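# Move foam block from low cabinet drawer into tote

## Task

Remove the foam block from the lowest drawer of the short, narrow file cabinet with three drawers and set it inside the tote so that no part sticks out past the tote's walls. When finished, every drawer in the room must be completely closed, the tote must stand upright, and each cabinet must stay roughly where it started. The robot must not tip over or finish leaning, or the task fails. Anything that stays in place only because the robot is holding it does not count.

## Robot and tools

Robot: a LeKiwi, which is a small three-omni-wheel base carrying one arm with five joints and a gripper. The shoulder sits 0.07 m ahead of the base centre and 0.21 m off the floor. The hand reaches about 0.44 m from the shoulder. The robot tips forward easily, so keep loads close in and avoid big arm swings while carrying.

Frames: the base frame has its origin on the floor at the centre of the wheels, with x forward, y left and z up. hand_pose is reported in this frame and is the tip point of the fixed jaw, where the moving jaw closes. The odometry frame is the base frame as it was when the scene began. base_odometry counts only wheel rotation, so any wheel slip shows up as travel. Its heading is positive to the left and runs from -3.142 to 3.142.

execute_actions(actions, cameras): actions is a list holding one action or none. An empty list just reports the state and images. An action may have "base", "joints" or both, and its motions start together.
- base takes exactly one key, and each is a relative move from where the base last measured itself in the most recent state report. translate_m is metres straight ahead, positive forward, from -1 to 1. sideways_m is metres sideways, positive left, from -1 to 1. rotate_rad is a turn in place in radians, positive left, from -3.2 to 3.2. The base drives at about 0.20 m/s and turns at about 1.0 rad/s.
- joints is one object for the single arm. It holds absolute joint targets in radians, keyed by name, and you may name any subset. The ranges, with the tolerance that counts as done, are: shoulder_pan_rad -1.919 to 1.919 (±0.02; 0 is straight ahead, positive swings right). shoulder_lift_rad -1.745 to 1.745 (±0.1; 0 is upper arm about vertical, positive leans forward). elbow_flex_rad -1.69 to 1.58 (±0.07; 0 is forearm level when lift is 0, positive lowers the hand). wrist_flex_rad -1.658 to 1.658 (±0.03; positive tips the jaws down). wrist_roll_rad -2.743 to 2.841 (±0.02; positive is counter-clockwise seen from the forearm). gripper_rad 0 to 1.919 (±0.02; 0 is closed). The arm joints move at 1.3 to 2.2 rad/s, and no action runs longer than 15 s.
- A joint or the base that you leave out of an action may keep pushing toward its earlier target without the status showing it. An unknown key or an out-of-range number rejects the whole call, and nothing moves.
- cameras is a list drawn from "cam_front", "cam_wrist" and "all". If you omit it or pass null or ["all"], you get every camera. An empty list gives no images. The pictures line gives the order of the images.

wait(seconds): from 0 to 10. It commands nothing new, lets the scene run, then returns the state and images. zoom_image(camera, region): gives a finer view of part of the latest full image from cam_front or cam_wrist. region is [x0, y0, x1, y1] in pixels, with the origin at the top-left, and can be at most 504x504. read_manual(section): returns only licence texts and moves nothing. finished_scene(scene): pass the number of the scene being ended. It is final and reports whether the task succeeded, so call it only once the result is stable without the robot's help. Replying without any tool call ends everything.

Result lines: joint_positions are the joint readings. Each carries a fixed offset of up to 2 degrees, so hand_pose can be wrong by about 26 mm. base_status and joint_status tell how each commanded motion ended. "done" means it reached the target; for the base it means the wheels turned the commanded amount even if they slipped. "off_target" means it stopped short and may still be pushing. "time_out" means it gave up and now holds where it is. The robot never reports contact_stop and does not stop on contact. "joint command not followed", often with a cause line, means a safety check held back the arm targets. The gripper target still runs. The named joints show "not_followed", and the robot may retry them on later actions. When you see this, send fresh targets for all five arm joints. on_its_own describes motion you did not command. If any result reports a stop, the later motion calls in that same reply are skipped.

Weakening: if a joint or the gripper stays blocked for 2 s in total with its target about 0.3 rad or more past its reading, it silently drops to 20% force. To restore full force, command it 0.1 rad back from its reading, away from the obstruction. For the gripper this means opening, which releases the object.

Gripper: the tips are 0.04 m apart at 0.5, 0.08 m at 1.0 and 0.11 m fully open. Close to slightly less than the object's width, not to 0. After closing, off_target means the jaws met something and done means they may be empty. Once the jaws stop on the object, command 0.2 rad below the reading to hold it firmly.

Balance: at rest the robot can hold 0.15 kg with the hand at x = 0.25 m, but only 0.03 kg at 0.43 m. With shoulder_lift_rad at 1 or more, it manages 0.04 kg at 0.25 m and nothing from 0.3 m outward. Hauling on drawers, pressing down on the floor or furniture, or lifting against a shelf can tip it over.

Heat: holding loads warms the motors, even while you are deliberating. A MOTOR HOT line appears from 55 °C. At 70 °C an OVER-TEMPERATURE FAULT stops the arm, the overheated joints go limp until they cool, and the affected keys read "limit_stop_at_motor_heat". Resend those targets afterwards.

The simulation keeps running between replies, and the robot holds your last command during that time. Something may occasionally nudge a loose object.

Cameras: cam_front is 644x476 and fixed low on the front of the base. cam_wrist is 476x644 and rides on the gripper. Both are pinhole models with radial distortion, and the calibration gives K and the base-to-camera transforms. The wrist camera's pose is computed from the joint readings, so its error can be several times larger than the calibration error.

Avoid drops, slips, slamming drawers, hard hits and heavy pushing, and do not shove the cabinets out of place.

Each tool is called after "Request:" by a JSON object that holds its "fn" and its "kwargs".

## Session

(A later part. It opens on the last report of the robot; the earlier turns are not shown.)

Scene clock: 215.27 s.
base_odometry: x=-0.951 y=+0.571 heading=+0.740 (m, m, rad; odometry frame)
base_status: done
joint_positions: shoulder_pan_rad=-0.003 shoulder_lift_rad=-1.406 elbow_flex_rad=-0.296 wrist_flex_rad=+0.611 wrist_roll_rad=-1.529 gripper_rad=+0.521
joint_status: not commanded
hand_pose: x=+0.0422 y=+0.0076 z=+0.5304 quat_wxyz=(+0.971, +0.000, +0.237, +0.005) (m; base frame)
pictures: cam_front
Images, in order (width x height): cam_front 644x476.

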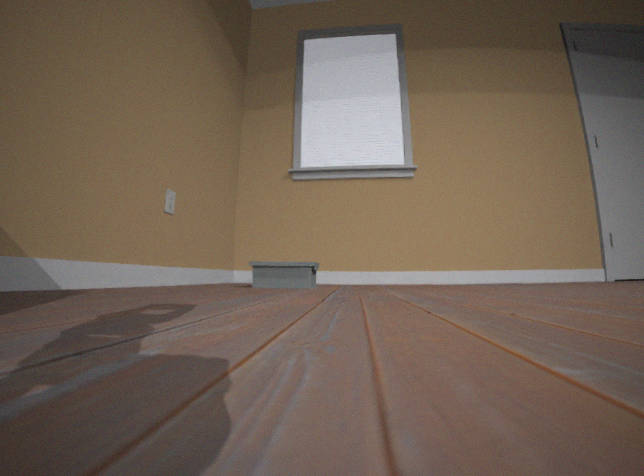

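Request:
{"fn": "execute_actions", "kwargs": {"actions": [{"base":{"translate_m":1.0},"joints":{"shoulder_pan_rad":-0.25,"shoulder_lift_rad":-0.32,"elbow_flex_rad":-0.12,"wrist_flex_rad":1.3}}]}}

Scene clock: 230.90 s.
base_odometry: x=-0.213 y=+1.245 heading=+0.740 (m, m, rad; odometry frame)
base_status: done
joint_positions: shoulder_pan_rad=-0.243 shoulder_lift_rad=-0.316 elbow_flex_rad=-0.112 wrist_flex_rad=+1.298 wrist_roll_rad=-1.529 gripper_rad=+0.521
joint_status: all done
hand_pose: x=+0.3039 y=+0.0666 z=+0.2624 quat_wxyz=(+0.340, -0.111, +0.933, +0.043) (m; base frame)
pictures: cam_front, cam_wrist
camera_calibration (this result's frames):
cam_wrist: T_world_to_cam=[[0.210587, -0.977426, 0.0170754, -0.0119651], [-0.966327, -0.210774, -0.147599, 0.373341], [0.147866, 0.0145819, -0.9889, 0.284894], [0, 0, 0, 1]] pos_world=[0.321163, 0.0628413, 0.337041]
Images, in order (width x height): cam_front 644x476, cam_wrist 476x644.

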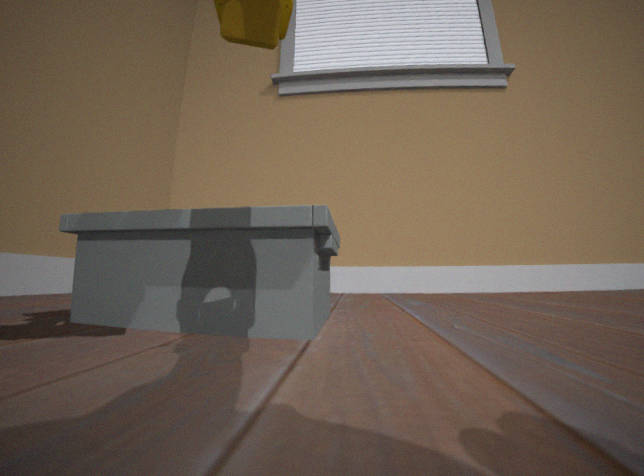

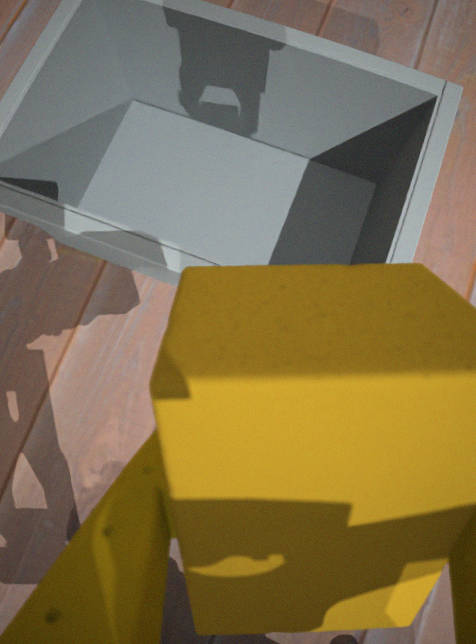

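Request:
{"fn": "execute_actions", "kwargs": {"actions": [{"base":{"translate_m":0.19},"joints":{"shoulder_pan_rad":-0.4,"shoulder_lift_rad":0.08,"elbow_flex_rad":-0.16,"wrist_flex_rad":1.62}}]}}

Scene clock: 262.60 s.
base_odometry: x=-0.073 y=+1.372 heading=+0.740 (m, m, rad; odometry frame)
base_status: done
joint_positions: shoulder_pan_rad=-0.395 shoulder_lift_rad=+0.088 elbow_flex_rad=-0.129 wrist_flex_rad=+1.614 wrist_roll_rad=-1.529 gripper_rad=+0.521
joint_status: all done
hand_pose: x=+0.2507 y=+0.0849 z=+0.1688 quat_wxyz=(-0.001, -0.193, +0.981, +0.000) (m; base frame)
pictures: cam_front, cam_wrist
camera_calibration (this result's frames):
cam_wrist: T_world_to_cam=[[0.372869, -0.927308, 0.0326987, -0.0288973], [-0.795226, -0.301204, 0.526204, 0.162981], [-0.478104, -0.222208, -0.849729, 0.353435], [0, 0, 0, 1]] pos_world=[0.309361, 0.10083, 0.215508]
Images, in order (width x height): cam_front 644x476, cam_wrist 476x644.

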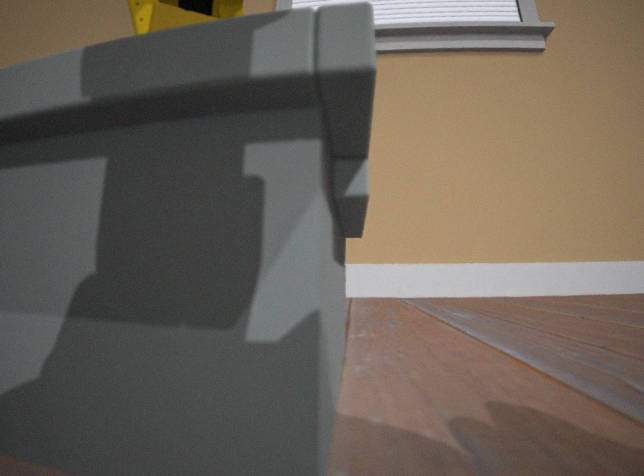

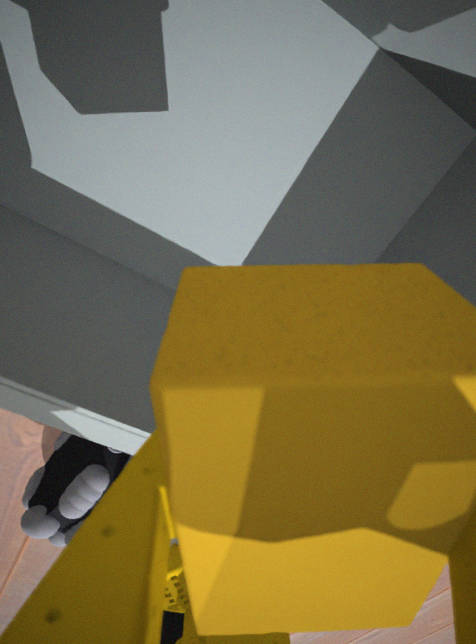

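Request:
{"fn": "execute_actions", "kwargs": {"actions": [{"joints":{"shoulder_lift_rad":0.3,"elbow_flex_rad":0.165,"wrist_flex_rad":1.08,"wrist_roll_rad":-2.05}}], "cameras": ["cam_wrist"]}}

Request:
{"fn": "execute_actions", "kwargs": {"actions": [{"joints":{"shoulder_lift_rad":0.63,"elbow_flex_rad":0.2,"wrist_flex_rad":0.715}}], "cameras": ["cam_wrist"]}}

Scene clock: 281.43 s.
base_odometry: x=-0.073 y=+1.372 heading=+0.740 (m, m, rad; odometry frame)
base_status: not commanded
joint_positions: shoulder_pan_rad=-0.395 shoulder_lift_rad=+0.312 elbow_flex_rad=+0.167 wrist_flex_rad=+1.088 wrist_roll_rad=-2.041 gripper_rad=+0.521
joint_status: all done
hand_pose: x=+0.2657 y=+0.0901 z=+0.0894 quat_wxyz=(+0.002, +0.062, +0.998, +0.001) (m; base frame)
pictures: cam_wrist
camera_calibration (this result's frames):
cam_wrist: T_world_to_cam=[[-0.129786, -0.991068, 0.0306513, 0.112443], [-0.843818, 0.126631, 0.521475, 0.19304], [-0.520699, 0.041816, -0.852716, 0.282094], [0, 0, 0, 1]] pos_world=[0.324371, 0.075198, 0.136434]
Images, in order (width x height): cam_wrist 476x644.

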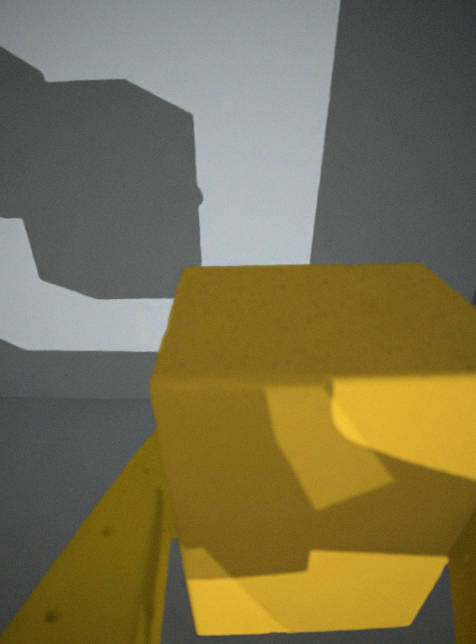

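Scene clock: 282.37 s.
base_odometry: x=-0.073 y=+1.372 heading=+0.740 (m, m, rad; odometry frame)
base_status: not commanded
joint_positions: shoulder_pan_rad=-0.395 shoulder_lift_rad=+0.640 elbow_flex_rad=+0.201 wrist_flex_rad=+0.723 wrist_roll_rad=-2.041 gripper_rad=+0.521
joint_status: all done
hand_pose: x=+0.2663 y=+0.0904 z=+0.0249 quat_wxyz=(+0.003, +0.062, +0.998, +0.002) (m; base frame)
pictures: cam_wrist
camera_calibration (this result's frames):
cam_wrist: T_world_to_cam=[[-0.129871, -0.991103, 0.0291149, 0.114836], [-0.845292, 0.126017, 0.519232, 0.227687], [-0.518282, 0.0428224, -0.854137, 0.22673], [0, 0, 0, 1]] pos_world=[0.324886, 0.0754125, 0.0720926]
Images, in order (width x height): cam_wrist 476x644.

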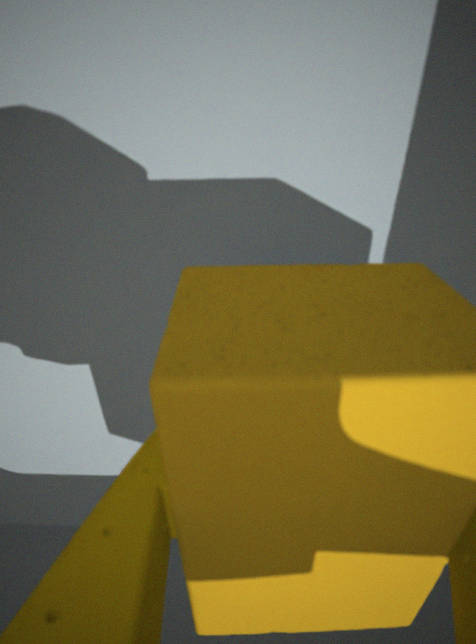

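Request:
{"fn": "execute_actions", "kwargs": {"actions": [{"joints":{"shoulder_lift_rad":0.695,"wrist_flex_rad":0.66}}], "cameras": ["cam_wrist"]}}

Scene clock: 291.03 s.
base_odometry: x=-0.073 y=+1.372 heading=+0.740 (m, m, rad; odometry frame)
base_status: not commanded
joint_positions: shoulder_pan_rad=-0.395 shoulder_lift_rad=+0.698 elbow_flex_rad=+0.203 wrist_flex_rad=+0.678 wrist_roll_rad=-2.043 gripper_rad=+0.521
joint_status: all done
hand_pose: x=+0.2624 y=+0.0887 z=+0.0141 quat_wxyz=(-0.004, +0.063, +0.998, -0.002) (m; base frame)
pictures: cam_wrist
camera_calibration (this result's frames):
cam_wrist: T_world_to_cam=[[-0.130924, -0.990709, 0.0368048, 0.113131], [-0.837663, 0.130403, 0.530393, 0.227631], [-0.530264, 0.038611, -0.846953, 0.218906], [0, 0, 0, 1]] pos_world=[0.321568, 0.0739442, 0.0605056]
Images, in order (width x height): cam_wrist 476x644.

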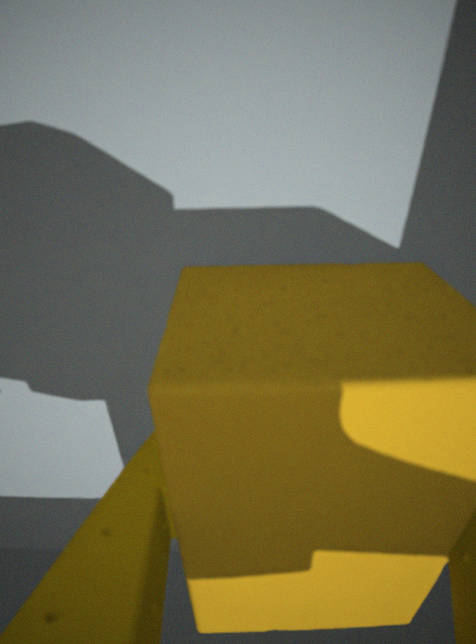

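Essentially on the floor. Release and lift.

Request:
{"fn": "execute_actions", "kwargs": {"actions": [{"joints":{"gripper_rad":0.8}}], "cameras": ["cam_wrist"]}}

Request:
{"fn": "execute_actions", "kwargs": {"actions": [{"joints":{"shoulder_lift_rad":0.28,"elbow_flex_rad":0.15,"wrist_flex_rad":1.09}}], "cameras": []}}

Request:
{"fn": "execute_actions", "kwargs": {"actions": [{"joints":{"shoulder_lift_rad":-0.1,"elbow_flex_rad":-0.2,"wrist_flex_rad":1.5}}]}}

Scene clock: 297.77 s.
base_odometry: x=-0.073 y=+1.372 heading=+0.740 (m, m, rad; odometry frame)
base_status: not commanded
joint_positions: shoulder_pan_rad=-0.398 shoulder_lift_rad=+0.704 elbow_flex_rad=+0.203 wrist_flex_rad=+0.667 wrist_roll_rad=-2.043 gripper_rad=+0.790
joint_status: all done
hand_pose: x=+0.2626 y=+0.0895 z=+0.0130 quat_wxyz=(-0.002, +0.061, +0.998, -0.001) (m; base frame)
pictures: cam_wrist
camera_calibration (this result's frames):
cam_wrist: T_world_to_cam=[[-0.128035, -0.99117, 0.0344959, 0.113307], [-0.840302, 0.12689, 0.527059, 0.229338], [-0.526782, 0.0384951, -0.849128, 0.217179], [0, 0, 0, 1]] pos_world=[0.321626, 0.0748452, 0.0596292]
Images, in order (width x height): cam_wrist 476x644.

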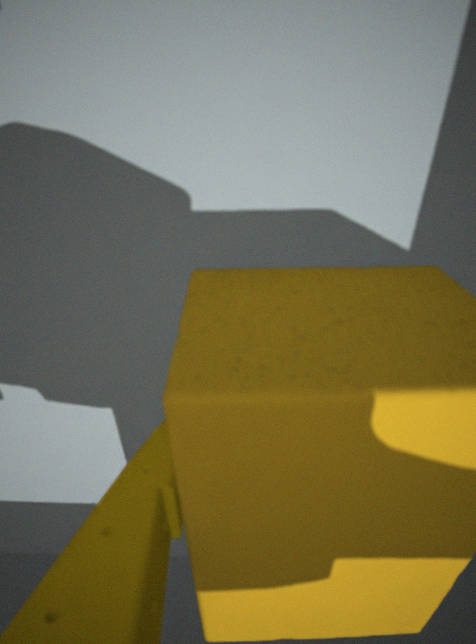

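Scene clock: 298.77 s.
base_odometry: x=-0.073 y=+1.372 heading=+0.740 (m, m, rad; odometry frame)
base_status: not commanded
joint_positions: shoulder_pan_rad=-0.398 shoulder_lift_rad=+0.324 elbow_flex_rad=+0.175 wrist_flex_rad=+1.083 wrist_roll_rad=-2.043 gripper_rad=+0.791
joint_status: all done
hand_pose: x=+0.2632 y=+0.0898 z=+0.0862 quat_wxyz=(-0.005, +0.061, +0.998, -0.003) (m; base frame)
pictures: none
No camera images: the call's "cameras" was empty. Leave "cameras" out to get every camera's image.

Scene clock: 299.73 s.
base_odometry: x=-0.073 y=+1.372 heading=+0.740 (m, m, rad; odometry frame)
base_status: not commanded
joint_positions: shoulder_pan_rad=-0.398 shoulder_lift_rad=-0.063 elbow_flex_rad=-0.169 wrist_flex_rad=+1.494 wrist_roll_rad=-2.043 gripper_rad=+0.792
joint_status: all done
hand_pose: x=+0.2798 y=+0.0967 z=+0.2071 quat_wxyz=(+0.137, +0.061, +0.986, +0.068) (m; base frame)
pictures: cam_front, cam_wrist
camera_calibration (this result's frames):
cam_wrist: T_world_to_cam=[[-0.115528, -0.985917, -0.120916, 0.144131], [-0.957016, 0.0778765, 0.279386, 0.229195], [-0.266035, 0.147995, -0.952535, 0.328697], [0, 0, 0, 1]] pos_world=[0.323439, 0.0756064, 0.266489]
Images, in order (width x height): cam_front 644x476, cam_wrist 476x644.

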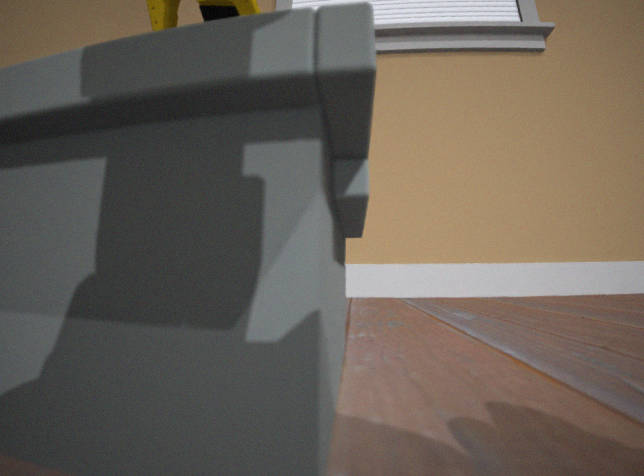

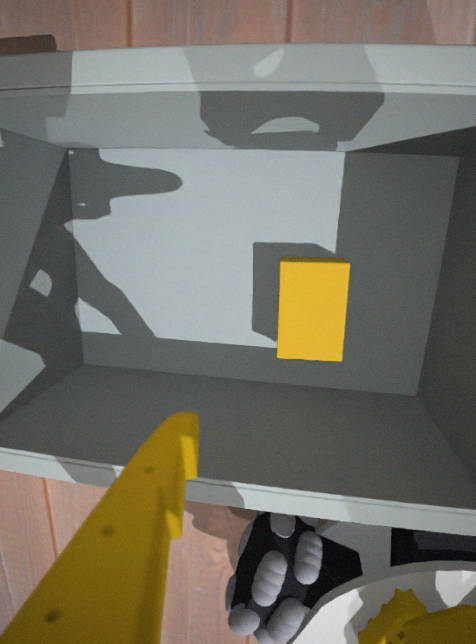

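Request:
{"fn": "execute_actions", "kwargs": {"actions": [{"joints":{"shoulder_pan_rad":1.9,"shoulder_lift_rad":-1.0,"elbow_flex_rad":0.0,"wrist_flex_rad":1.0,"wrist_roll_rad":0.0}}], "cameras": ["cam_wrist"]}}

Scene clock: 316.53 s.
base_odometry: x=-0.073 y=+1.372 heading=+0.740 (m, m, rad; odometry frame)
base_status: not commanded
joint_positions: shoulder_pan_rad=+1.893 shoulder_lift_rad=-0.992 elbow_flex_rad=+0.006 wrist_flex_rad=+1.016 wrist_roll_rad=-0.009 gripper_rad=+0.792
joint_status: all done
hand_pose: x=+0.0095 y=-0.1725 z=+0.3966 quat_wxyz=(-0.092, +0.135, +0.705, -0.690) (m; base frame)
pictures: cam_wrist
camera_calibration (this result's frames):
cam_wrist: T_world_to_cam=[[-0.058633, 0.0227428, 0.998021, -0.399902], [-0.638478, 0.767672, -0.0550037, 0.187188], [-0.767403, -0.640439, -0.0304902, -0.0197819], [0, 0, 0, 1]] pos_world=[0.0808875, -0.147274, 0.408803]
Images, in order (width x height): cam_wrist 476x644.

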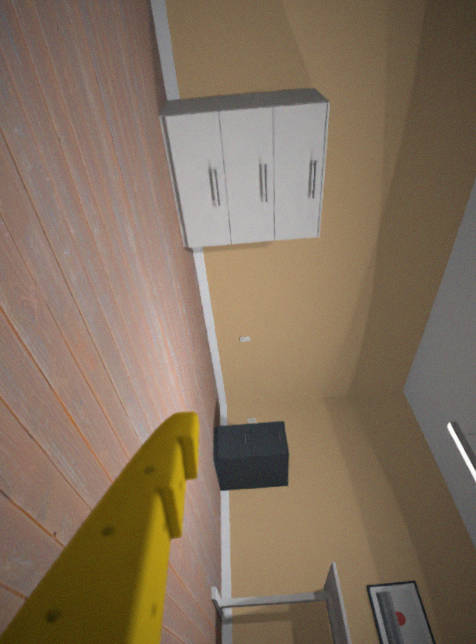

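Request:
{"fn": "zoom_image", "kwargs": {"camera": "cam_wrist", "region": [190, 390, 320, 510]}}

Region (190, 390, 320, 510) of cam_wrist's 476x644 image, scaled by 3.877; it fills the top 465 rows of this view, and the rest is white.

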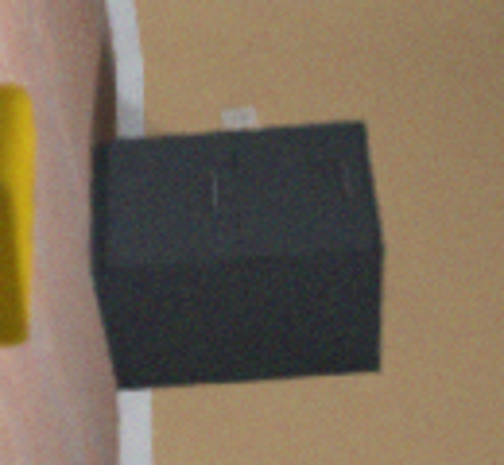

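All the drawers are shut.

Request:
{"fn": "finished_scene", "kwargs": {"scene": 2}}

The scene is finished: the task was done.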